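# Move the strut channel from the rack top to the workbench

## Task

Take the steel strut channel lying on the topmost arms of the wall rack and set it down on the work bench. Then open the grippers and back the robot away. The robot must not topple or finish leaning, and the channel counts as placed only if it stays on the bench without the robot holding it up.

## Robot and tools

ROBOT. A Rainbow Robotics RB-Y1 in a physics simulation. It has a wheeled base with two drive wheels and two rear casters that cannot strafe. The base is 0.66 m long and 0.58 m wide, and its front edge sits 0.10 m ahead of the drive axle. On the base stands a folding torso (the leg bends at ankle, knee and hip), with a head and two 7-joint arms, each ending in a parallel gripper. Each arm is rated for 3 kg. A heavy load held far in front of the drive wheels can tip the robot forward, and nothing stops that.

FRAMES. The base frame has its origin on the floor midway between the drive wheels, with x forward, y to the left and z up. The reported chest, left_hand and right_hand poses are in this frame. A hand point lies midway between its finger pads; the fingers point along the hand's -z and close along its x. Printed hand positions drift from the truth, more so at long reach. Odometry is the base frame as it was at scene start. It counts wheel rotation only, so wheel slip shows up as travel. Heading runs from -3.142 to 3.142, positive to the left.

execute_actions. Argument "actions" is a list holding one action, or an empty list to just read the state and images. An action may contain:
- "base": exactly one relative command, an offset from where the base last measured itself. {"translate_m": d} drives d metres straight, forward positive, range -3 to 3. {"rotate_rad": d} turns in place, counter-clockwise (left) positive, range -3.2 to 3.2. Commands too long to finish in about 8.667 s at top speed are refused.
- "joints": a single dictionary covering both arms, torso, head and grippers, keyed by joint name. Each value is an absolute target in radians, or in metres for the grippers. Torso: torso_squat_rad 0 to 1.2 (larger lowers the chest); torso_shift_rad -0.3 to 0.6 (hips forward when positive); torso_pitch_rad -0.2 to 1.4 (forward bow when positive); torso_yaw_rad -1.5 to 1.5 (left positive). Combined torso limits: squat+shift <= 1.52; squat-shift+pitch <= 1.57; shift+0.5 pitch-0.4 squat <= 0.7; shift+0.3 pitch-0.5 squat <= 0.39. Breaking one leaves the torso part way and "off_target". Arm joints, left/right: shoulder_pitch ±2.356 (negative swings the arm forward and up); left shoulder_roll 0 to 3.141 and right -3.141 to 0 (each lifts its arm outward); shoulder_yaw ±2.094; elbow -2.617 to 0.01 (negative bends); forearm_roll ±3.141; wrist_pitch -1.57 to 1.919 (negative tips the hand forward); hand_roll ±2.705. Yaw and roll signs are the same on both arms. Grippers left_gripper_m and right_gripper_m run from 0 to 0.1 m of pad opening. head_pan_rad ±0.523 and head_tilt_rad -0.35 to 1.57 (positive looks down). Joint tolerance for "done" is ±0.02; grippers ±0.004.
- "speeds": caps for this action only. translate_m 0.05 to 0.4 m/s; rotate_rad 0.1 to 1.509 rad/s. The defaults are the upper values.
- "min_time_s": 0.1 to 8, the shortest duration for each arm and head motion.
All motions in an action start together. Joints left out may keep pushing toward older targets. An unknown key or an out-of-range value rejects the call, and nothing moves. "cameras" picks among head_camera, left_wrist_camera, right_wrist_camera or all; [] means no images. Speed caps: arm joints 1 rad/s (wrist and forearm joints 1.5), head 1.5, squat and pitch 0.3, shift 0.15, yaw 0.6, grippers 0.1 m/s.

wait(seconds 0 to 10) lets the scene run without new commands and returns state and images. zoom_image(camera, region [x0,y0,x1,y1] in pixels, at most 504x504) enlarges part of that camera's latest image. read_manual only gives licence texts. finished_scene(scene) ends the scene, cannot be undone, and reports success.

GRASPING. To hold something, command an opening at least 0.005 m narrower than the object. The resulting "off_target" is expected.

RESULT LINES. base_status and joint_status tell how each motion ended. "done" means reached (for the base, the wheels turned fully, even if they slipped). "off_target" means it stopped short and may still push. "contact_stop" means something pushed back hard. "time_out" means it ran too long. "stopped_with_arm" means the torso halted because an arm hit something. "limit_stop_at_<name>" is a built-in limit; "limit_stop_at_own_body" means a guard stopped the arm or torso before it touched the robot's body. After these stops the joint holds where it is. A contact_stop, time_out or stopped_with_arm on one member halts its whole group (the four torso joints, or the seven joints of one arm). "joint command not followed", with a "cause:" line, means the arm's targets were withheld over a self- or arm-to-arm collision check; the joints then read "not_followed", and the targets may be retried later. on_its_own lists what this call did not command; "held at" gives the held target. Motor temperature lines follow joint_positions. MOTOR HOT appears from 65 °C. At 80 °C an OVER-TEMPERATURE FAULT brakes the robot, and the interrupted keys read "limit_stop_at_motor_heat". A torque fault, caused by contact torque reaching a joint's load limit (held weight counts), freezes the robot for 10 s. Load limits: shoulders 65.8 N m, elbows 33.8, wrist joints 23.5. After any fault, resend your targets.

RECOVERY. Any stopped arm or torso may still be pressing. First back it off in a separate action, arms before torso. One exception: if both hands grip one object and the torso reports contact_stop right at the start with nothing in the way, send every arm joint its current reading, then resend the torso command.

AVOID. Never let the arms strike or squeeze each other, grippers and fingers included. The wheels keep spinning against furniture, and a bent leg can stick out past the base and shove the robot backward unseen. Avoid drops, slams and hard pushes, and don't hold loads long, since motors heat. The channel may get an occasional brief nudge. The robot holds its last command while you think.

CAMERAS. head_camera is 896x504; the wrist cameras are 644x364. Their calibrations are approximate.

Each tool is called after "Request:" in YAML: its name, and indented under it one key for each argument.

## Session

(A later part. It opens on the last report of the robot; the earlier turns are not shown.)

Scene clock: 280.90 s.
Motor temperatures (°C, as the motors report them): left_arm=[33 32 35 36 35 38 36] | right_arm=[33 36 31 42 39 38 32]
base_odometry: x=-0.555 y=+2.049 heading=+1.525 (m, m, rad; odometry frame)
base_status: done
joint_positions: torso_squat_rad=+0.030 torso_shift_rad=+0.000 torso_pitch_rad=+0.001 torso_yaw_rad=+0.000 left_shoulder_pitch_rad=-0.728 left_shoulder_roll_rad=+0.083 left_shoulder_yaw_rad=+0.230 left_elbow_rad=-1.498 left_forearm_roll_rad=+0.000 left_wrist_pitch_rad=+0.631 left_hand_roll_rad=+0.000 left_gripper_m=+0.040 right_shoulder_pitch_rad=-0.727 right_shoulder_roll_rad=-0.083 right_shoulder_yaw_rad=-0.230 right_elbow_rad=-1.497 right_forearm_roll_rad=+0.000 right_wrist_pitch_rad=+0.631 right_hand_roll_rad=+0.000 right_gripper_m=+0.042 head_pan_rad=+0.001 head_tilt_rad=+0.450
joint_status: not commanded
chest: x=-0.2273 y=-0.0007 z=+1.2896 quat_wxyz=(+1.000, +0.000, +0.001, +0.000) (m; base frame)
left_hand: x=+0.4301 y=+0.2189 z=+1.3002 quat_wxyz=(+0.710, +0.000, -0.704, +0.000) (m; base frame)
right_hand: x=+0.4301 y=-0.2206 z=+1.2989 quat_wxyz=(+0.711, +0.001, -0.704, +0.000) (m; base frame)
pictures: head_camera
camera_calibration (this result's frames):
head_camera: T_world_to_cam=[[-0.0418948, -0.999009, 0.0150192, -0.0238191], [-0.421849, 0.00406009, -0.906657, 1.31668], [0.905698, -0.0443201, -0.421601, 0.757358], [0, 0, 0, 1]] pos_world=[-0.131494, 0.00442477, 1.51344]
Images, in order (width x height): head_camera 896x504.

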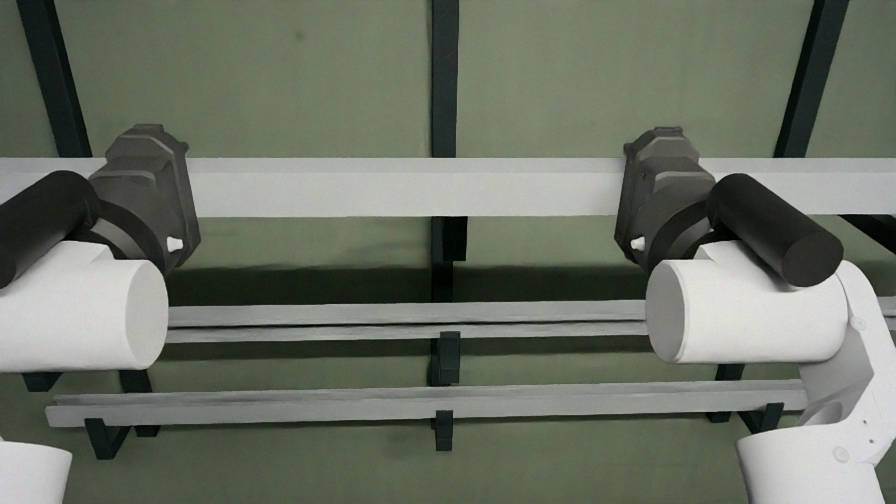

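Request:
execute_actions:
  actions:
    - {"base":{"translate_m":-1.3},"joints":{"torso_squat_rad":0.3}}
  cameras: []

Request:
execute_actions:
  actions:
    - {"base":{"rotate_rad":-2.95},"speeds":{"rotate_rad":0.7},"joints":{"head_tilt_rad":0.35}}
  cameras: ["head_camera"]

Scene clock: 299.60 s.
Motor temperatures (°C, as the motors report them): left_arm=[34 32 35 36 35 39 36] | right_arm=[34 36 31 44 39 39 32]
base_odometry: x=-0.615 y=+0.751 heading=+1.525 (m, m, rad; odometry frame)
base_status: done
joint_positions: torso_squat_rad=+0.300 torso_shift_rad=+0.000 torso_pitch_rad=+0.001 torso_yaw_rad=+0.000 left_shoulder_pitch_rad=-0.728 left_shoulder_roll_rad=+0.083 left_shoulder_yaw_rad=+0.230 left_elbow_rad=-1.498 left_forearm_roll_rad=+0.000 left_wrist_pitch_rad=+0.631 left_hand_roll_rad=+0.000 left_gripper_m=+0.040 right_shoulder_pitch_rad=-0.727 right_shoulder_roll_rad=-0.083 right_shoulder_yaw_rad=-0.230 right_elbow_rad=-1.497 right_forearm_roll_rad=+0.000 right_wrist_pitch_rad=+0.631 right_hand_roll_rad=+0.000 right_gripper_m=+0.042 head_pan_rad=+0.001 head_tilt_rad=+0.450
joint_status: all done
chest: x=-0.2274 y=-0.0007 z=+1.2587 quat_wxyz=(+1.000, +0.000, +0.001, +0.000) (m; base frame)
left_hand: x=+0.4301 y=+0.2189 z=+1.2693 quat_wxyz=(+0.710, +0.000, -0.704, +0.000) (m; base frame)
right_hand: x=+0.4300 y=-0.2205 z=+1.2680 quat_wxyz=(+0.711, +0.001, -0.704, +0.000) (m; base frame)
pictures: none
No camera images: the call's "cameras" was empty. Leave "cameras" out to get every camera's image.

Scene clock: 305.53 s.
Motor temperatures (°C, as the motors report them): left_arm=[34 32 35 36 35 39 36] | right_arm=[34 36 31 44 39 39 32]
base_odometry: x=-0.615 y=+0.751 heading=-1.425 (m, m, rad; odometry frame)
base_status: done
joint_positions: torso_squat_rad=+0.300 torso_shift_rad=+0.000 torso_pitch_rad=+0.001 torso_yaw_rad=+0.000 left_shoulder_pitch_rad=-0.728 left_shoulder_roll_rad=+0.083 left_shoulder_yaw_rad=+0.230 left_elbow_rad=-1.498 left_forearm_roll_rad=+0.000 left_wrist_pitch_rad=+0.631 left_hand_roll_rad=+0.000 left_gripper_m=+0.040 right_shoulder_pitch_rad=-0.727 right_shoulder_roll_rad=-0.083 right_shoulder_yaw_rad=-0.230 right_elbow_rad=-1.497 right_forearm_roll_rad=+0.000 right_wrist_pitch_rad=+0.631 right_hand_roll_rad=+0.000 right_gripper_m=+0.042 head_pan_rad=+0.001 head_tilt_rad=+0.350
joint_status: all done
chest: x=-0.2274 y=-0.0007 z=+1.2587 quat_wxyz=(+1.000, +0.000, +0.001, +0.000) (m; base frame)
left_hand: x=+0.4301 y=+0.2188 z=+1.2694 quat_wxyz=(+0.710, +0.000, -0.704, +0.000) (m; base frame)
right_hand: x=+0.4300 y=-0.2206 z=+1.2680 quat_wxyz=(+0.711, +0.001, -0.704, +0.000) (m; base frame)
pictures: head_camera
camera_calibration (this result's frames):
head_camera: T_world_to_cam=[[-0.04328, -0.999006, 0.0106333, -0.0172772], [-0.329162, 0.00420968, -0.944264, 1.36249], [0.943281, -0.0443678, -0.329017, 0.617053], [0, 0, 0, 1]] pos_world=[-0.134321, 0.00438153, 1.48976]
Images, in order (width x height): head_camera 896x504.

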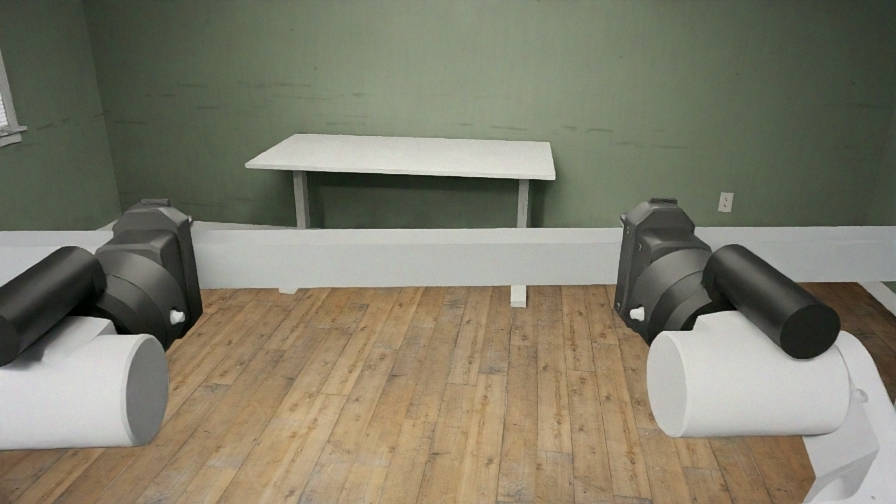

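Request:
execute_actions:
  actions:
    - {"base":{"rotate_rad":0.153},"speeds":{"rotate_rad":0.5}}
  cameras: []

Request:
execute_actions:
  actions:
    - {"base":{"translate_m":2.09}}
  cameras: []

Request:
execute_actions:
  actions:
    - {"base":{"rotate_rad":-0.344},"speeds":{"rotate_rad":0.5},"joints":{"head_tilt_rad":0.3}}
  cameras: ["head_camera"]

Scene clock: 326.53 s.
Motor temperatures (°C, as the motors report them): left_arm=[34 32 35 37 35 39 36] | right_arm=[34 36 31 45 39 40 32]
base_odometry: x=-0.615 y=+0.751 heading=-1.272 (m, m, rad; odometry frame)
base_status: done
joint_positions: torso_squat_rad=+0.300 torso_shift_rad=+0.000 torso_pitch_rad=+0.001 torso_yaw_rad=+0.000 left_shoulder_pitch_rad=-0.728 left_shoulder_roll_rad=+0.083 left_shoulder_yaw_rad=+0.230 left_elbow_rad=-1.498 left_forearm_roll_rad=+0.000 left_wrist_pitch_rad=+0.631 left_hand_roll_rad=+0.000 left_gripper_m=+0.040 right_shoulder_pitch_rad=-0.727 right_shoulder_roll_rad=-0.083 right_shoulder_yaw_rad=-0.230 right_elbow_rad=-1.497 right_forearm_roll_rad=+0.000 right_wrist_pitch_rad=+0.631 right_hand_roll_rad=+0.000 right_gripper_m=+0.042 head_pan_rad=+0.001 head_tilt_rad=+0.350
joint_status: not commanded
chest: x=-0.2274 y=-0.0007 z=+1.2587 quat_wxyz=(+1.000, +0.000, +0.001, +0.000) (m; base frame)
left_hand: x=+0.4301 y=+0.2188 z=+1.2694 quat_wxyz=(+0.710, +0.000, -0.704, +0.000) (m; base frame)
right_hand: x=+0.4300 y=-0.2206 z=+1.2680 quat_wxyz=(+0.711, +0.001, -0.704, +0.000) (m; base frame)
pictures: none
No camera images: the call's "cameras" was empty. Leave "cameras" out to get every camera's image.

Scene clock: 333.07 s.
Motor temperatures (°C, as the motors report them): left_arm=[34 32 35 37 35 39 36] | right_arm=[34 36 31 45 39 40 32]
base_odometry: x=-0.001 y=-1.247 heading=-1.273 (m, m, rad; odometry frame)
base_status: done
joint_positions: torso_squat_rad=+0.300 torso_shift_rad=+0.000 torso_pitch_rad=+0.001 torso_yaw_rad=+0.000 left_shoulder_pitch_rad=-0.728 left_shoulder_roll_rad=+0.083 left_shoulder_yaw_rad=+0.230 left_elbow_rad=-1.498 left_forearm_roll_rad=+0.000 left_wrist_pitch_rad=+0.631 left_hand_roll_rad=+0.000 left_gripper_m=+0.040 right_shoulder_pitch_rad=-0.727 right_shoulder_roll_rad=-0.083 right_shoulder_yaw_rad=-0.230 right_elbow_rad=-1.497 right_forearm_roll_rad=+0.000 right_wrist_pitch_rad=+0.631 right_hand_roll_rad=+0.000 right_gripper_m=+0.042 head_pan_rad=+0.001 head_tilt_rad=+0.350
joint_status: not commanded
chest: x=-0.2273 y=-0.0007 z=+1.2587 quat_wxyz=(+1.000, +0.000, +0.001, +0.000) (m; base frame)
left_hand: x=+0.4302 y=+0.2188 z=+1.2693 quat_wxyz=(+0.710, +0.000, -0.704, +0.000) (m; base frame)
right_hand: x=+0.4301 y=-0.2206 z=+1.2679 quat_wxyz=(+0.711, +0.001, -0.703, +0.000) (m; base frame)
pictures: none
No camera images: the call's "cameras" was empty. Leave "cameras" out to get every camera's image.

Scene clock: 335.07 s.
Motor temperatures (°C, as the motors report them): left_arm=[34 32 35 37 35 39 36] | right_arm=[34 36 31 45 39 40 32]
base_odometry: x=-0.001 y=-1.247 heading=-1.617 (m, m, rad; odometry frame)
base_status: done
joint_positions: torso_squat_rad=+0.300 torso_shift_rad=+0.000 torso_pitch_rad=+0.001 torso_yaw_rad=+0.000 left_shoulder_pitch_rad=-0.728 left_shoulder_roll_rad=+0.083 left_shoulder_yaw_rad=+0.230 left_elbow_rad=-1.498 left_forearm_roll_rad=+0.000 left_wrist_pitch_rad=+0.631 left_hand_roll_rad=+0.000 left_gripper_m=+0.040 right_shoulder_pitch_rad=-0.727 right_shoulder_roll_rad=-0.083 right_shoulder_yaw_rad=-0.230 right_elbow_rad=-1.497 right_forearm_roll_rad=+0.000 right_wrist_pitch_rad=+0.631 right_hand_roll_rad=+0.000 right_gripper_m=+0.042 head_pan_rad=+0.001 head_tilt_rad=+0.300
joint_status: all done
chest: x=-0.2274 y=-0.0007 z=+1.2587 quat_wxyz=(+1.000, +0.000, +0.001, +0.000) (m; base frame)
left_hand: x=+0.4301 y=+0.2188 z=+1.2693 quat_wxyz=(+0.710, +0.000, -0.704, +0.000) (m; base frame)
right_hand: x=+0.4301 y=-0.2206 z=+1.2679 quat_wxyz=(+0.711, +0.001, -0.703, +0.000) (m; base frame)
pictures: head_camera
camera_calibration (this result's frames):
head_camera: T_world_to_cam=[[-0.0437841, -0.999005, 0.00844236, -0.0141694], [-0.281651, 0.00423553, -0.959508, 1.3945], [0.958517, -0.044389, -0.281556, 0.550882], [0, 0, 0, 1]] pos_world=[-0.135889, 0.00439138, 1.49326]
Images, in order (width x height): head_camera 896x504.

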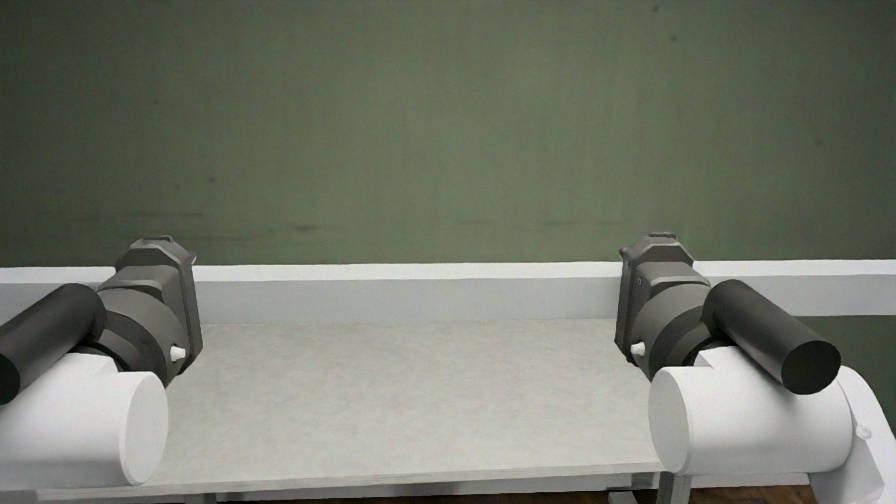

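Request:
execute_actions:
  actions:
    - {"joints":{"torso_pitch_rad":0.2,"torso_shift_rad":0.2,"torso_squat_rad":0.4,"left_elbow_rad":-1.2,"right_elbow_rad":-1.2,"left_wrist_pitch_rad":1.7,"right_wrist_pitch_rad":1.7,"head_tilt_rad":0.55},"min_time_s":3}

Scene clock: 404.23 s.
Motor temperatures (°C, as the motors report them): left_arm=[35 32 35 37 35 39 36] | right_arm=[35 36 31 46 39 40 32]
base_odometry: x=-0.001 y=-1.247 heading=-1.617 (m, m, rad; odometry frame)
base_status: not commanded
joint_positions: torso_squat_rad=+0.400 torso_shift_rad=+0.201 torso_pitch_rad=+0.202 torso_yaw_rad=+0.000 left_shoulder_pitch_rad=-0.728 left_shoulder_roll_rad=+0.085 left_shoulder_yaw_rad=+0.230 left_elbow_rad=-1.199 left_forearm_roll_rad=-0.001 left_wrist_pitch_rad=+1.700 left_hand_roll_rad=+0.000 left_gripper_m=+0.040 right_shoulder_pitch_rad=-0.728 right_shoulder_roll_rad=-0.085 right_shoulder_yaw_rad=-0.230 right_elbow_rad=-1.198 right_forearm_roll_rad=+0.000 right_wrist_pitch_rad=+1.700 right_hand_roll_rad=+0.000 right_gripper_m=+0.042 head_pan_rad=+0.001 head_tilt_rad=+0.550
joint_status: all done
chest: x=-0.0375 y=-0.0007 z=+1.2155 quat_wxyz=(+0.995, +0.000, +0.101, +0.000) (m; base frame)
left_hand: x=+0.3940 y=+0.2203 z=+0.8365 quat_wxyz=(+1.000, +0.001, +0.002, +0.000) (m; base frame)
right_hand: x=+0.3933 y=-0.2212 z=+0.8357 quat_wxyz=(+1.000, +0.000, +0.003, -0.001) (m; base frame)
pictures: head_camera, left_wrist_camera, right_wrist_camera
camera_calibration (this result's frames):
head_camera: T_world_to_cam=[[-0.0353826, -0.999016, 0.0267245, -0.0295839], [-0.671287, 0.00394797, -0.741187, 1.11175], [0.740352, -0.0441649, -0.670767, 0.869507], [0, 0, 0, 1]] pos_world=[0.101515, 0.00445773, 1.40804]
left_wrist_camera: T_world_to_cam=[[0.996736, -0.0481035, -0.0648342, -0.321795], [0.00992603, -0.723978, 0.689752, -0.389483], [-0.080118, -0.688144, -0.721137, 0.872009], [0, 0, 0, 1]] pos_world=[0.394475, 0.302612, 0.876622]
right_wrist_camera: T_world_to_cam=[[-0.988613, -0.114358, -0.0978109, 0.438734], [-0.150478, 0.755765, 0.63732, -0.267654], [0.00103953, 0.644781, -0.764367, 0.879644], [0, 0, 0, 1]] pos_world=[0.392547, -0.314721, 0.885865]
Images, in order (width x height): head_camera 896x504, left_wrist_camera 644x364, right_wrist_camera 644x364.

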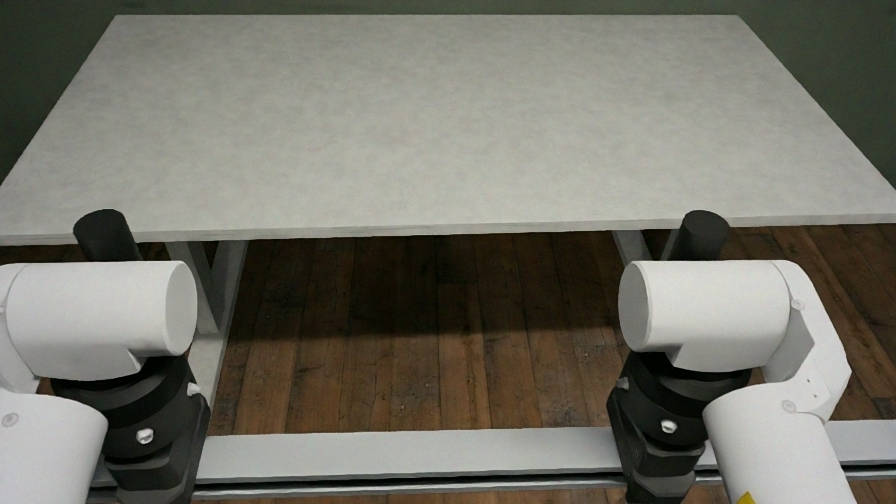

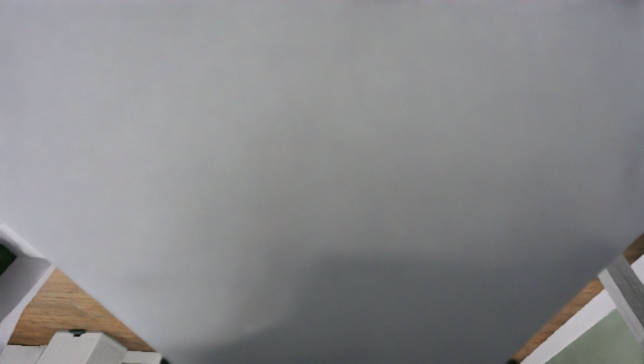

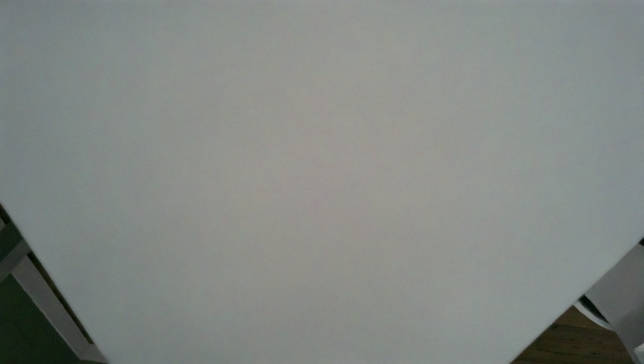

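Request:
execute_actions:
  actions:
    - {"base":{"translate_m":0.33},"joints":{"torso_squat_rad":0.2,"head_tilt_rad":0.75}}
  cameras: ["head_camera"]

Scene clock: 427.47 s.
Motor temperatures (°C, as the motors report them): left_arm=[34 32 35 36 35 38 36] | right_arm=[34 36 31 45 39 38 32]
base_odometry: x=-0.016 y=-1.577 heading=-1.616 (m, m, rad; odometry frame)
base_status: done
joint_positions: torso_squat_rad=+0.200 torso_shift_rad=+0.201 torso_pitch_rad=+0.202 torso_yaw_rad=+0.000 left_shoulder_pitch_rad=-0.729 left_shoulder_roll_rad=+0.085 left_shoulder_yaw_rad=+0.230 left_elbow_rad=-1.199 left_forearm_roll_rad=-0.001 left_wrist_pitch_rad=+1.700 left_hand_roll_rad=+0.000 left_gripper_m=+0.040 right_shoulder_pitch_rad=-0.728 right_shoulder_roll_rad=-0.085 right_shoulder_yaw_rad=-0.230 right_elbow_rad=-1.198 right_forearm_roll_rad=+0.000 right_wrist_pitch_rad=+1.700 right_hand_roll_rad=+0.000 right_gripper_m=+0.042 head_pan_rad=+0.001 head_tilt_rad=+0.750
joint_status: all done
chest: x=-0.0293 y=-0.0007 z=+1.2560 quat_wxyz=(+0.995, +0.000, +0.101, +0.000) (m; base frame)
left_hand: x=+0.4024 y=+0.2202 z=+0.8771 quat_wxyz=(+1.000, +0.001, +0.002, +0.000) (m; base frame)
right_hand: x=+0.4018 y=-0.2212 z=+0.8763 quat_wxyz=(+1.000, +0.000, +0.003, -0.001) (m; base frame)
pictures: head_camera
camera_calibration (this result's frames):
head_camera: T_world_to_cam=[[-0.0291968, -0.999018, 0.0333158, -0.0401471], [-0.805131, 0.00375182, -0.593085, 0.937184], [0.592378, -0.0441398, -0.80445, 1.08889], [0, 0, 0, 1]] pos_world=[0.108352, 0.0044394, 1.43312]
Images, in order (width x height): head_camera 896x504.

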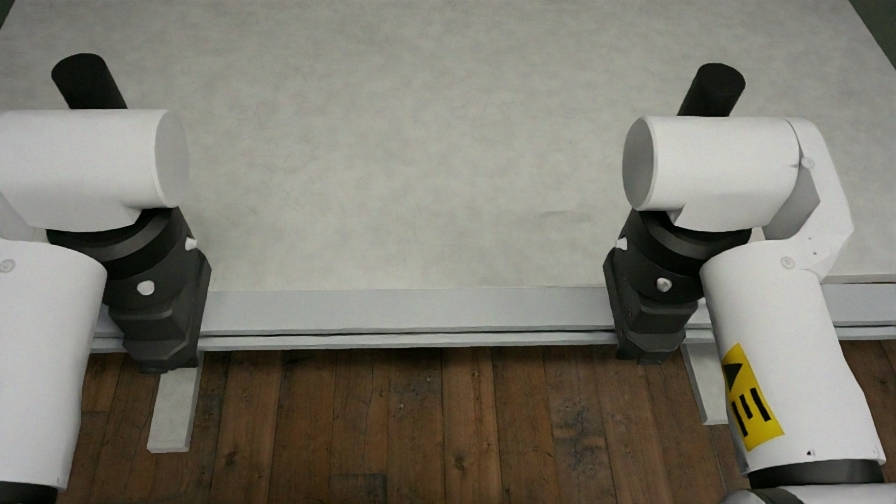

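Request:
execute_actions:
  actions:
    - {"base":{"translate_m":0.43},"speeds":{"translate_m":0.25},"joints":{"head_tilt_rad":0.9}}

Scene clock: 444.13 s.
Motor temperatures (°C, as the motors report them): left_arm=[34 32 35 36 36 38 36] | right_arm=[34 36 31 44 39 37 32]
base_odometry: x=-0.036 y=-2.007 heading=-1.616 (m, m, rad; odometry frame)
base_status: done
joint_positions: torso_squat_rad=+0.200 torso_shift_rad=+0.201 torso_pitch_rad=+0.202 torso_yaw_rad=+0.000 left_shoulder_pitch_rad=-0.729 left_shoulder_roll_rad=+0.085 left_shoulder_yaw_rad=+0.230 left_elbow_rad=-1.199 left_forearm_roll_rad=-0.001 left_wrist_pitch_rad=+1.700 left_hand_roll_rad=+0.000 left_gripper_m=+0.040 right_shoulder_pitch_rad=-0.728 right_shoulder_roll_rad=-0.085 right_shoulder_yaw_rad=-0.230 right_elbow_rad=-1.198 right_forearm_roll_rad=+0.000 right_wrist_pitch_rad=+1.700 right_hand_roll_rad=+0.000 right_gripper_m=+0.042 head_pan_rad=+0.001 head_tilt_rad=+0.900
joint_status: all done
chest: x=-0.0293 y=-0.0007 z=+1.2560 quat_wxyz=(+0.995, +0.000, +0.101, +0.000) (m; base frame)
left_hand: x=+0.4024 y=+0.2202 z=+0.8771 quat_wxyz=(+1.000, +0.001, +0.002, +0.000) (m; base frame)
right_hand: x=+0.4017 y=-0.2212 z=+0.8764 quat_wxyz=(+1.000, +0.000, +0.003, -0.001) (m; base frame)
pictures: head_camera, left_wrist_camera, right_wrist_camera
camera_calibration (this result's frames):
head_camera: T_world_to_cam=[[-0.0237663, -0.999019, 0.0373781, -0.0462053], [-0.884681, 0.00360405, -0.466184, 0.756011], [0.465591, -0.0441471, -0.883898, 1.20804], [0, 0, 0, 1]] pos_world=[0.105277, 0.0044468, 1.42195]
left_wrist_camera: T_world_to_cam=[[0.996762, -0.0482048, -0.0643517, -0.327935], [0.00951403, -0.724018, 0.689716, -0.417458], [-0.0798393, -0.688095, -0.721215, 0.901932], [0, 0, 0, 1]] pos_world=[0.402854, 0.302559, 0.917311]
right_wrist_camera: T_world_to_cam=[[-0.988555, -0.114458, -0.0982778, 0.451362], [-0.150855, 0.755809, 0.637177, -0.29201], [0.00134936, 0.644711, -0.764426, 0.910653], [0, 0, 0, 1]] pos_world=[0.400916, -0.314742, 0.926547]
Images, in order (width x height): head_camera 896x504, left_wrist_camera 644x364, right_wrist_camera 644x364.

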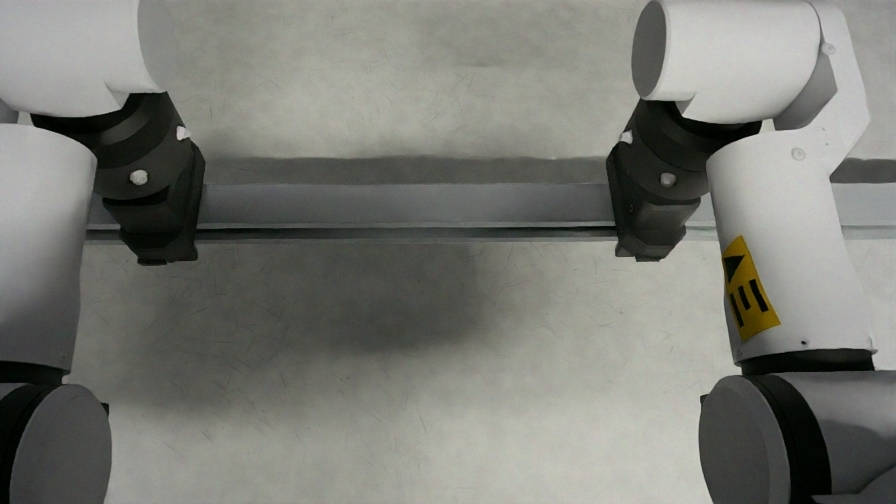

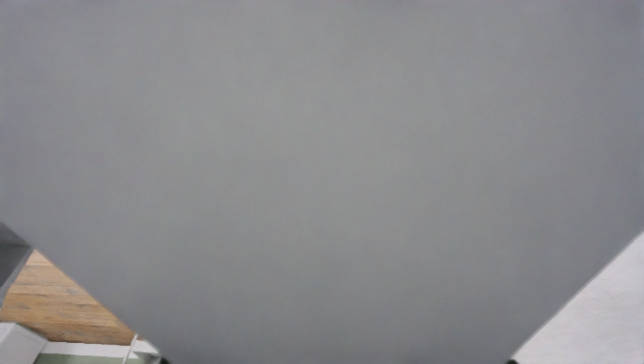

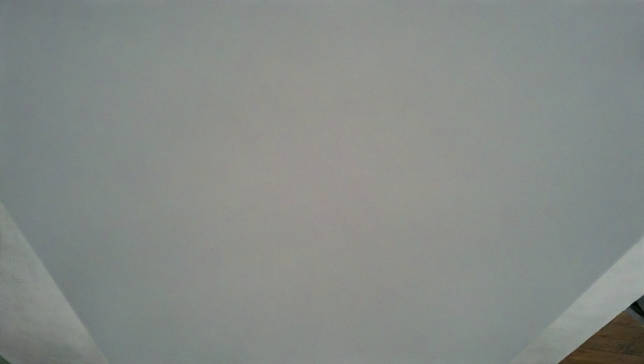

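Request:
execute_actions:
  actions:
    - {"joints":{"torso_squat_rad":0.52}}
  cameras: ["head_camera"]

Scene clock: 457.90 s.
Motor temperatures (°C, as the motors report them): left_arm=[34 32 35 36 36 38 36] | right_arm=[34 36 31 44 40 37 32]
base_odometry: x=-0.036 y=-2.007 heading=-1.616 (m, m, rad; odometry frame)
base_status: not commanded
joint_positions: torso_squat_rad=+0.520 torso_shift_rad=+0.201 torso_pitch_rad=+0.201 torso_yaw_rad=+0.000 left_shoulder_pitch_rad=-0.729 left_shoulder_roll_rad=+0.085 left_shoulder_yaw_rad=+0.230 left_elbow_rad=-1.199 left_forearm_roll_rad=-0.001 left_wrist_pitch_rad=+1.700 left_hand_roll_rad=+0.000 left_gripper_m=+0.040 right_shoulder_pitch_rad=-0.728 right_shoulder_roll_rad=-0.085 right_shoulder_yaw_rad=-0.230 right_elbow_rad=-1.198 right_forearm_roll_rad=+0.000 right_wrist_pitch_rad=+1.700 right_hand_roll_rad=+0.000 right_gripper_m=+0.042 head_pan_rad=+0.001 head_tilt_rad=+0.900
joint_status: all done
chest: x=-0.0450 y=-0.0007 z=+1.1790 quat_wxyz=(+0.995, +0.000, +0.101, +0.000) (m; base frame)
left_hand: x=+0.3867 y=+0.2203 z=+0.8002 quat_wxyz=(+1.000, +0.001, +0.002, +0.000) (m; base frame)
right_hand: x=+0.3860 y=-0.2212 z=+0.7994 quat_wxyz=(+1.000, +0.000, +0.003, -0.001) (m; base frame)
pictures: head_camera
camera_calibration (this result's frames):
head_camera: T_world_to_cam=[[-0.0237719, -0.999019, 0.0373746, -0.0436418], [-0.884614, 0.00360437, -0.46631, 0.706364], [0.465718, -0.0441472, -0.883832, 1.14728], [0, 0, 0, 1]] pos_world=[0.0895138, 0.00450428, 1.34502]
Images, in order (width x height): head_camera 896x504.

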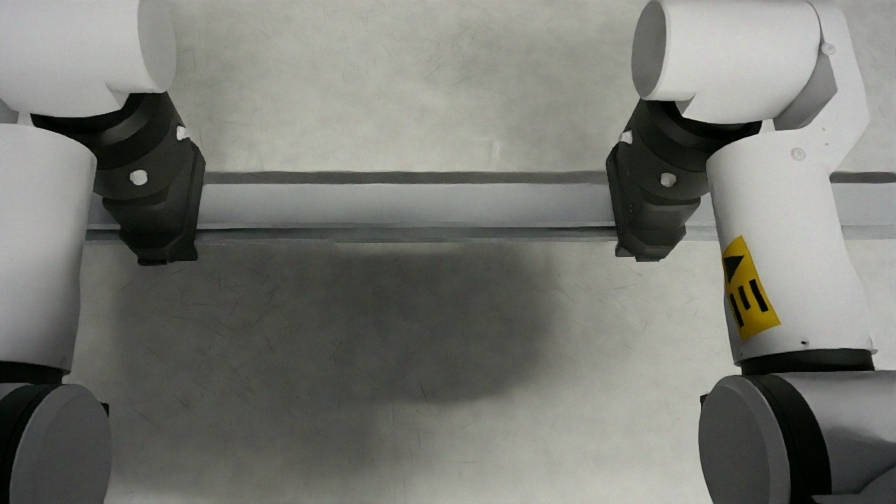

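Request:
execute_actions:
  actions:
    - {"joints":{"torso_squat_rad":0.59}}

Scene clock: 465.10 s.
Motor temperatures (°C, as the motors report them): left_arm=[34 32 35 36 36 38 36] | right_arm=[34 36 31 44 40 37 32]
base_odometry: x=-0.036 y=-2.007 heading=-1.616 (m, m, rad; odometry frame)
base_status: not commanded
joint_positions: torso_squat_rad=+0.590 torso_shift_rad=+0.201 torso_pitch_rad=+0.201 torso_yaw_rad=+0.000 left_shoulder_pitch_rad=-0.729 left_shoulder_roll_rad=+0.085 left_shoulder_yaw_rad=+0.230 left_elbow_rad=-1.199 left_forearm_roll_rad=-0.001 left_wrist_pitch_rad=+1.700 left_hand_roll_rad=+0.000 left_gripper_m=+0.040 right_shoulder_pitch_rad=-0.728 right_shoulder_roll_rad=-0.085 right_shoulder_yaw_rad=-0.230 right_elbow_rad=-1.198 right_forearm_roll_rad=+0.000 right_wrist_pitch_rad=+1.700 right_hand_roll_rad=+0.000 right_gripper_m=+0.042 head_pan_rad=+0.001 head_tilt_rad=+0.900
joint_status: all done
chest: x=-0.0502 y=-0.0006 z=+1.1537 quat_wxyz=(+0.995, +0.000, +0.101, +0.000) (m; base frame)
left_hand: x=+0.3815 y=+0.2203 z=+0.7749 quat_wxyz=(+1.000, +0.001, +0.002, +0.000) (m; base frame)
right_hand: x=+0.3808 y=-0.2212 z=+0.7741 quat_wxyz=(+1.000, +0.000, +0.003, -0.001) (m; base frame)
pictures: head_camera, left_wrist_camera, right_wrist_camera
camera_calibration (this result's frames):
head_camera: T_world_to_cam=[[-0.0237717, -0.999019, 0.0373744, -0.0427997], [-0.884612, 0.00360408, -0.466314, 0.690018], [0.465722, -0.0441469, -0.883829, 1.12732], [0, 0, 0, 1]] pos_world=[0.0843621, 0.00452317, 1.31973]
left_wrist_camera: T_world_to_cam=[[0.996766, -0.0481697, -0.0643196, -0.313732], [0.00951671, -0.724023, 0.68971, -0.346687], [-0.079792, -0.688092, -0.721223, 0.826597], [0, 0, 0, 1]] pos_world=[0.381973, 0.302653, 0.815095]
right_wrist_camera: T_world_to_cam=[[-0.988556, -0.114423, -0.0983034, 0.42071], [-0.150845, 0.755819, 0.637168, -0.230066], [0.00139292, 0.644705, -0.76443, 0.832491], [0, 0, 0, 1]] pos_world=[0.380031, -0.314684, 0.824329]
Images, in order (width x height): head_camera 896x504, left_wrist_camera 644x364, right_wrist_camera 644x364.

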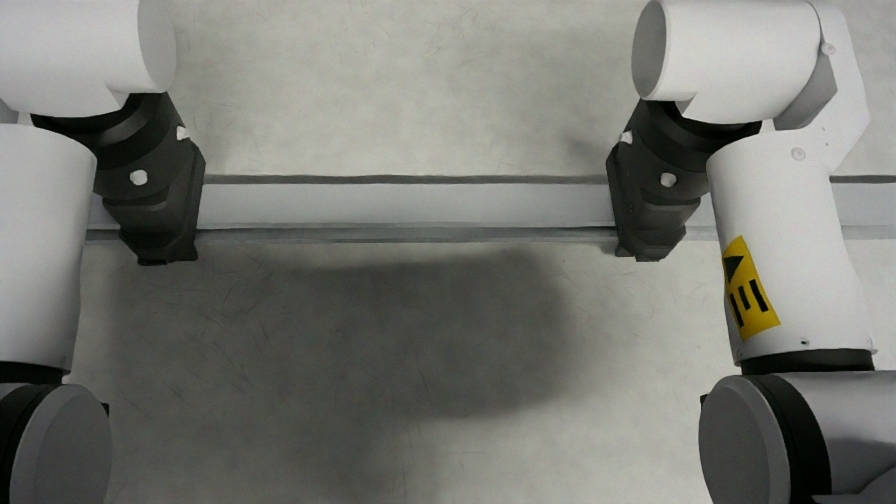

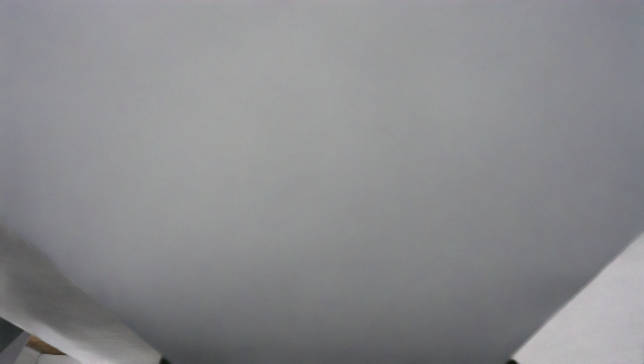

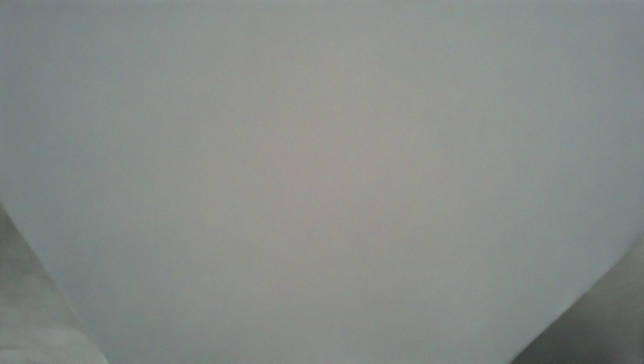

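Request:
execute_actions:
  actions:
    - {"joints":{"torso_squat_rad":0.625}}
  cameras: ["head_camera"]

Scene clock: 471.13 s.
Motor temperatures (°C, as the motors report them): left_arm=[34 32 35 36 36 38 36] | right_arm=[34 36 31 44 40 37 32]
base_odometry: x=-0.036 y=-2.007 heading=-1.616 (m, m, rad; odometry frame)
base_status: not commanded
joint_positions: torso_squat_rad=+0.625 torso_shift_rad=+0.201 torso_pitch_rad=+0.201 torso_yaw_rad=+0.000 left_shoulder_pitch_rad=-0.729 left_shoulder_roll_rad=+0.085 left_shoulder_yaw_rad=+0.230 left_elbow_rad=-1.199 left_forearm_roll_rad=-0.001 left_wrist_pitch_rad=+1.700 left_hand_roll_rad=+0.000 left_gripper_m=+0.040 right_shoulder_pitch_rad=-0.728 right_shoulder_roll_rad=-0.085 right_shoulder_yaw_rad=-0.230 right_elbow_rad=-1.198 right_forearm_roll_rad=+0.000 right_wrist_pitch_rad=+1.700 right_hand_roll_rad=+0.000 right_gripper_m=+0.042 head_pan_rad=+0.001 head_tilt_rad=+0.900
joint_status: all done
chest: x=-0.0530 y=-0.0006 z=+1.1400 quat_wxyz=(+0.995, +0.000, +0.101, +0.000) (m; base frame)
left_hand: x=+0.3787 y=+0.2203 z=+0.7612 quat_wxyz=(+1.000, +0.001, +0.002, +0.000) (m; base frame)
right_hand: x=+0.3780 y=-0.2212 z=+0.7604 quat_wxyz=(+1.000, +0.000, +0.003, -0.001) (m; base frame)
pictures: head_camera
camera_calibration (this result's frames):
head_camera: T_world_to_cam=[[-0.0237734, -0.999019, 0.037374, -0.0423437], [-0.884598, 0.0036044, -0.466341, 0.681178], [0.465749, -0.0441475, -0.883815, 1.11651], [0, 0, 0, 1]] pos_world=[0.08155, 0.00453361, 1.30603]
Images, in order (width x height): head_camera 896x504.

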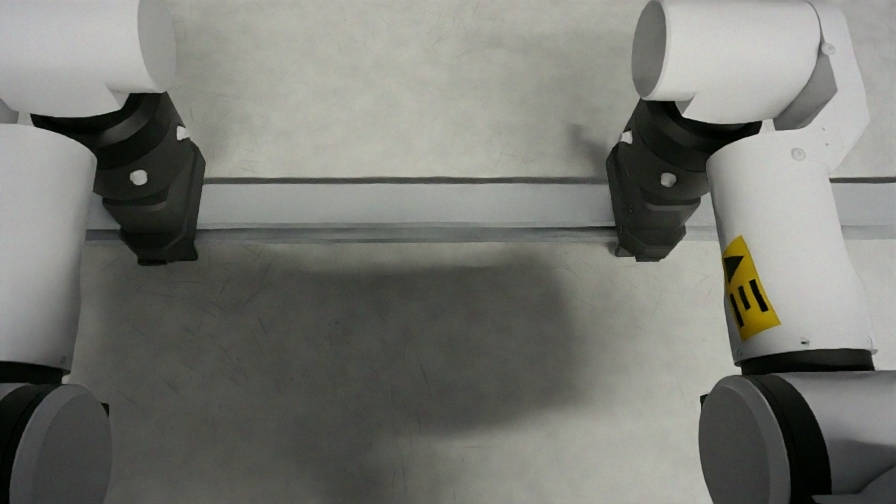

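Request:
execute_actions:
  actions:
    - {"joints":{"torso_squat_rad":0.655}}
  cameras: ["head_camera"]

Scene clock: 478.00 s.
Motor temperatures (°C, as the motors report them): left_arm=[34 32 35 36 36 38 36] | right_arm=[34 36 31 44 40 37 32]
base_odometry: x=-0.036 y=-2.007 heading=-1.616 (m, m, rad; odometry frame)
base_status: not commanded
joint_positions: torso_squat_rad=+0.655 torso_shift_rad=+0.199 torso_pitch_rad=+0.197 torso_yaw_rad=+0.000 left_shoulder_pitch_rad=-0.731 left_shoulder_roll_rad=+0.085 left_shoulder_yaw_rad=+0.230 left_elbow_rad=-1.201 left_forearm_roll_rad=-0.001 left_wrist_pitch_rad=+1.700 left_hand_roll_rad=+0.000 left_gripper_m=+0.040 right_shoulder_pitch_rad=-0.735 right_shoulder_roll_rad=-0.086 right_shoulder_yaw_rad=-0.230 right_elbow_rad=-1.203 right_forearm_roll_rad=+0.001 right_wrist_pitch_rad=+1.702 right_hand_roll_rad=+0.000 right_gripper_m=+0.042 head_pan_rad=+0.001 head_tilt_rad=+0.900
joint_status: all done
chest: x=-0.0578 y=-0.0003 z=+1.1280 quat_wxyz=(+0.995, +0.000, +0.098, +0.000) (m; base frame)
left_hand: x=+0.3771 y=+0.2202 z=+0.7526 quat_wxyz=(+1.000, +0.001, -0.002, +0.000) (m; base frame)
right_hand: x=+0.3786 y=-0.2210 z=+0.7546 quat_wxyz=(+1.000, -0.001, -0.004, +0.000) (m; base frame)
pictures: head_camera
camera_calibration (this result's frames):
head_camera: T_world_to_cam=[[-0.0239775, -0.998993, 0.0379254, -0.0423325], [-0.882566, 0.00333343, -0.470176, 0.675738], [0.469576, -0.0447453, -0.881757, 1.10609], [0, 0, 0, 1]] pos_world=[0.0759745, 0.00494992, 1.29462]
Images, in order (width x height): head_camera 896x504.

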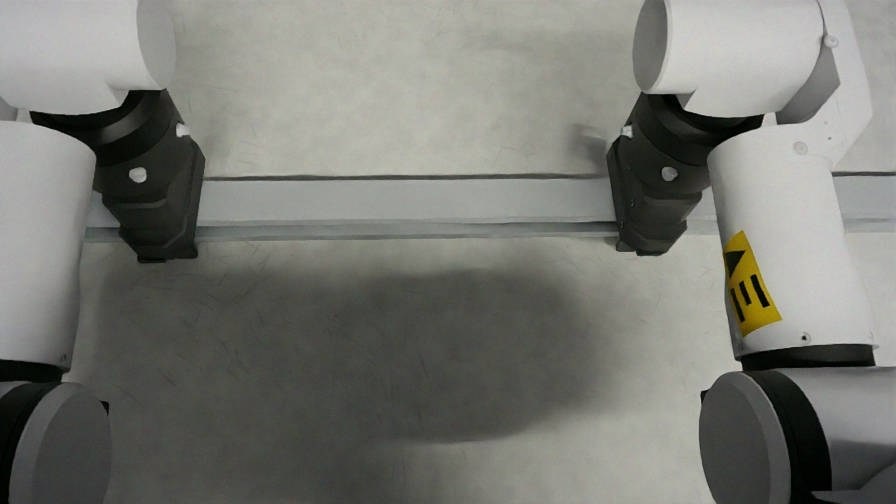

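Request:
execute_actions:
  actions:
    - {"joints":{"left_gripper_m":0.09,"right_gripper_m":0.09,"torso_squat_rad":0.645}}
  cameras: ["head_camera"]

Request:
execute_actions:
  actions:
    - {"joints":{"torso_squat_rad":0.35}}
  cameras: ["head_camera"]

Scene clock: 485.57 s.
Motor temperatures (°C, as the motors report them): left_arm=[34 32 35 35 36 38 36] | right_arm=[33 36 31 43 40 37 32]
base_odometry: x=-0.036 y=-2.007 heading=-1.616 (m, m, rad; odometry frame)
base_status: not commanded
joint_positions: torso_squat_rad=+0.645 torso_shift_rad=+0.200 torso_pitch_rad=+0.199 torso_yaw_rad=+0.000 left_shoulder_pitch_rad=-0.731 left_shoulder_roll_rad=+0.084 left_shoulder_yaw_rad=+0.230 left_elbow_rad=-1.200 left_forearm_roll_rad=+0.000 left_wrist_pitch_rad=+1.700 left_hand_roll_rad=+0.000 left_gripper_m=+0.090 right_shoulder_pitch_rad=-0.733 right_shoulder_roll_rad=-0.085 right_shoulder_yaw_rad=-0.230 right_elbow_rad=-1.201 right_forearm_roll_rad=+0.000 right_wrist_pitch_rad=+1.700 right_hand_roll_rad=+0.000 right_gripper_m=+0.090 head_pan_rad=+0.001 head_tilt_rad=+0.900
joint_status: all done
chest: x=-0.0557 y=-0.0005 z=+1.1320 quat_wxyz=(+0.995, +0.000, +0.100, +0.000) (m; base frame)
left_hand: x=+0.3778 y=+0.2195 z=+0.7551 quat_wxyz=(+1.000, +0.000, +0.000, +0.000) (m; base frame)
right_hand: x=+0.3790 y=-0.2202 z=+0.7562 quat_wxyz=(+1.000, +0.000, -0.002, +0.000) (m; base frame)
pictures: head_camera
camera_calibration (this result's frames):
head_camera: T_world_to_cam=[[-0.0238458, -0.999006, 0.0376727, -0.0422828], [-0.883663, 0.00344004, -0.468111, 0.677087], [0.467516, -0.0444525, -0.882866, 1.10974], [0, 0, 0, 1]] pos_world=[0.0784899, 0.00476056, 1.29829]
Images, in order (width x height): head_camera 896x504.

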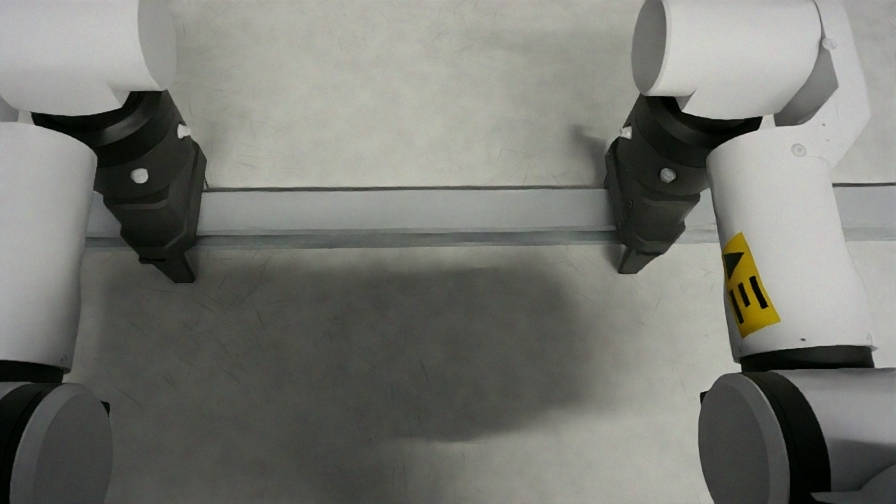

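Scene clock: 487.33 s.
Motor temperatures (°C, as the motors report them): left_arm=[34 32 35 35 36 38 36] | right_arm=[33 36 31 43 40 37 32]
base_odometry: x=-0.036 y=-2.007 heading=-1.616 (m, m, rad; odometry frame)
base_status: not commanded
joint_positions: torso_squat_rad=+0.350 torso_shift_rad=+0.200 torso_pitch_rad=+0.200 torso_yaw_rad=+0.000 left_shoulder_pitch_rad=-0.731 left_shoulder_roll_rad=+0.084 left_shoulder_yaw_rad=+0.230 left_elbow_rad=-1.200 left_forearm_roll_rad=+0.000 left_wrist_pitch_rad=+1.700 left_hand_roll_rad=+0.000 left_gripper_m=+0.090 right_shoulder_pitch_rad=-0.731 right_shoulder_roll_rad=-0.084 right_shoulder_yaw_rad=-0.230 right_elbow_rad=-1.200 right_forearm_roll_rad=+0.000 right_wrist_pitch_rad=+1.700 right_hand_roll_rad=+0.000 right_gripper_m=+0.090 head_pan_rad=+0.001 head_tilt_rad=+0.900
joint_status: all done
chest: x=-0.0359 y=-0.0006 z=+1.2282 quat_wxyz=(+0.995, +0.000, +0.100, +0.000) (m; base frame)
left_hand: x=+0.3975 y=+0.2194 z=+0.8511 quat_wxyz=(+1.000, +0.000, +0.000, +0.000) (m; base frame)
right_hand: x=+0.3976 y=-0.2203 z=+0.8510 quat_wxyz=(+1.000, +0.000, +0.000, +0.000) (m; base frame)
pictures: head_camera
camera_calibration (this result's frames):
head_camera: T_world_to_cam=[[-0.0238441, -0.999011, 0.0375181, -0.0453835], [-0.883963, 0.00353946, -0.467543, 0.738951], [0.466948, -0.0443128, -0.883174, 1.18573], [0, 0, 0, 1]] pos_world=[0.098451, 0.00458873, 1.3944]
Images, in order (width x height): head_camera 896x504.

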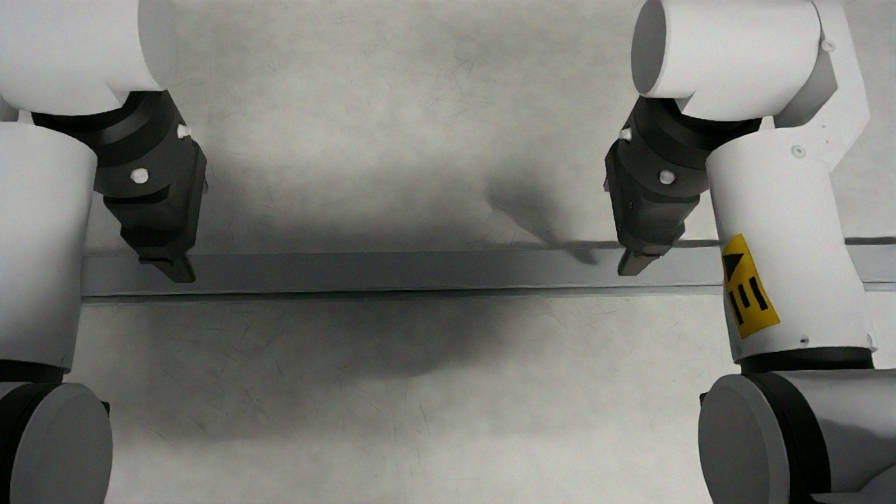

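Request:
execute_actions:
  actions:
    - {"base":{"translate_m":-1.0},"joints":{"head_tilt_rad":0.5}}
  cameras: ["head_camera"]

Scene clock: 496.40 s.
Motor temperatures (°C, as the motors report them): left_arm=[34 32 35 35 35 38 36] | right_arm=[33 36 31 42 40 37 32]
base_odometry: x=+0.009 y=-1.008 heading=-1.616 (m, m, rad; odometry frame)
base_status: done
joint_positions: torso_squat_rad=+0.350 torso_shift_rad=+0.200 torso_pitch_rad=+0.200 torso_yaw_rad=+0.000 left_shoulder_pitch_rad=-0.731 left_shoulder_roll_rad=+0.084 left_shoulder_yaw_rad=+0.230 left_elbow_rad=-1.200 left_forearm_roll_rad=+0.000 left_wrist_pitch_rad=+1.700 left_hand_roll_rad=+0.000 left_gripper_m=+0.090 right_shoulder_pitch_rad=-0.731 right_shoulder_roll_rad=-0.084 right_shoulder_yaw_rad=-0.230 right_elbow_rad=-1.200 right_forearm_roll_rad=+0.000 right_wrist_pitch_rad=+1.700 right_hand_roll_rad=+0.000 right_gripper_m=+0.090 head_pan_rad=+0.001 head_tilt_rad=+0.500
joint_status: all done
chest: x=-0.0359 y=-0.0006 z=+1.2282 quat_wxyz=(+0.995, +0.000, +0.100, +0.000) (m; base frame)
left_hand: x=+0.3975 y=+0.2194 z=+0.8511 quat_wxyz=(+1.000, +0.000, +0.000, +0.000) (m; base frame)
right_hand: x=+0.3974 y=-0.2203 z=+0.8510 quat_wxyz=(+1.000, +0.000, +0.000, +0.000) (m; base frame)
pictures: head_camera
camera_calibration (this result's frames):
head_camera: T_world_to_cam=[[-0.0367605, -0.999012, 0.0249806, -0.0272732], [-0.632056, 0.00388069, -0.774913, 1.16895], [0.77405, -0.0442753, -0.631574, 0.820718], [0, 0, 0, 1]] pos_world=[0.102564, 0.00455496, 1.42486]
Images, in order (width x height): head_camera 896x504.

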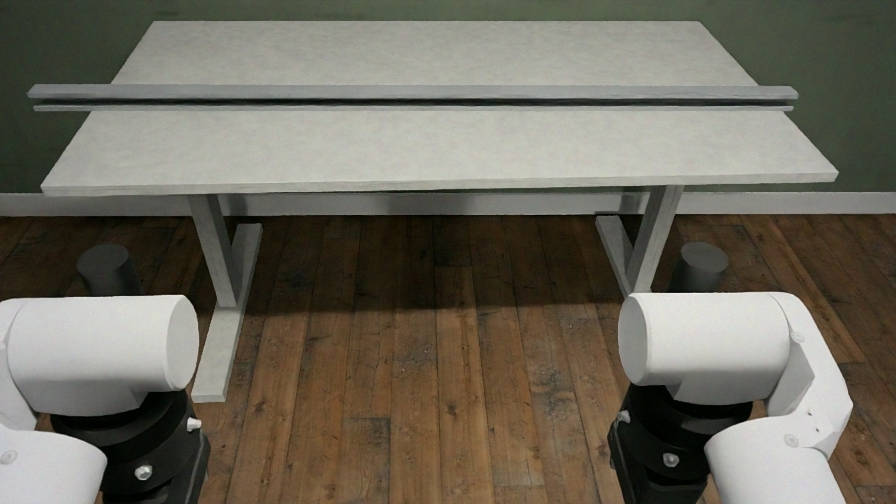

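Request:
finished_scene:
  scene: 1

The scene is finished: the task was done.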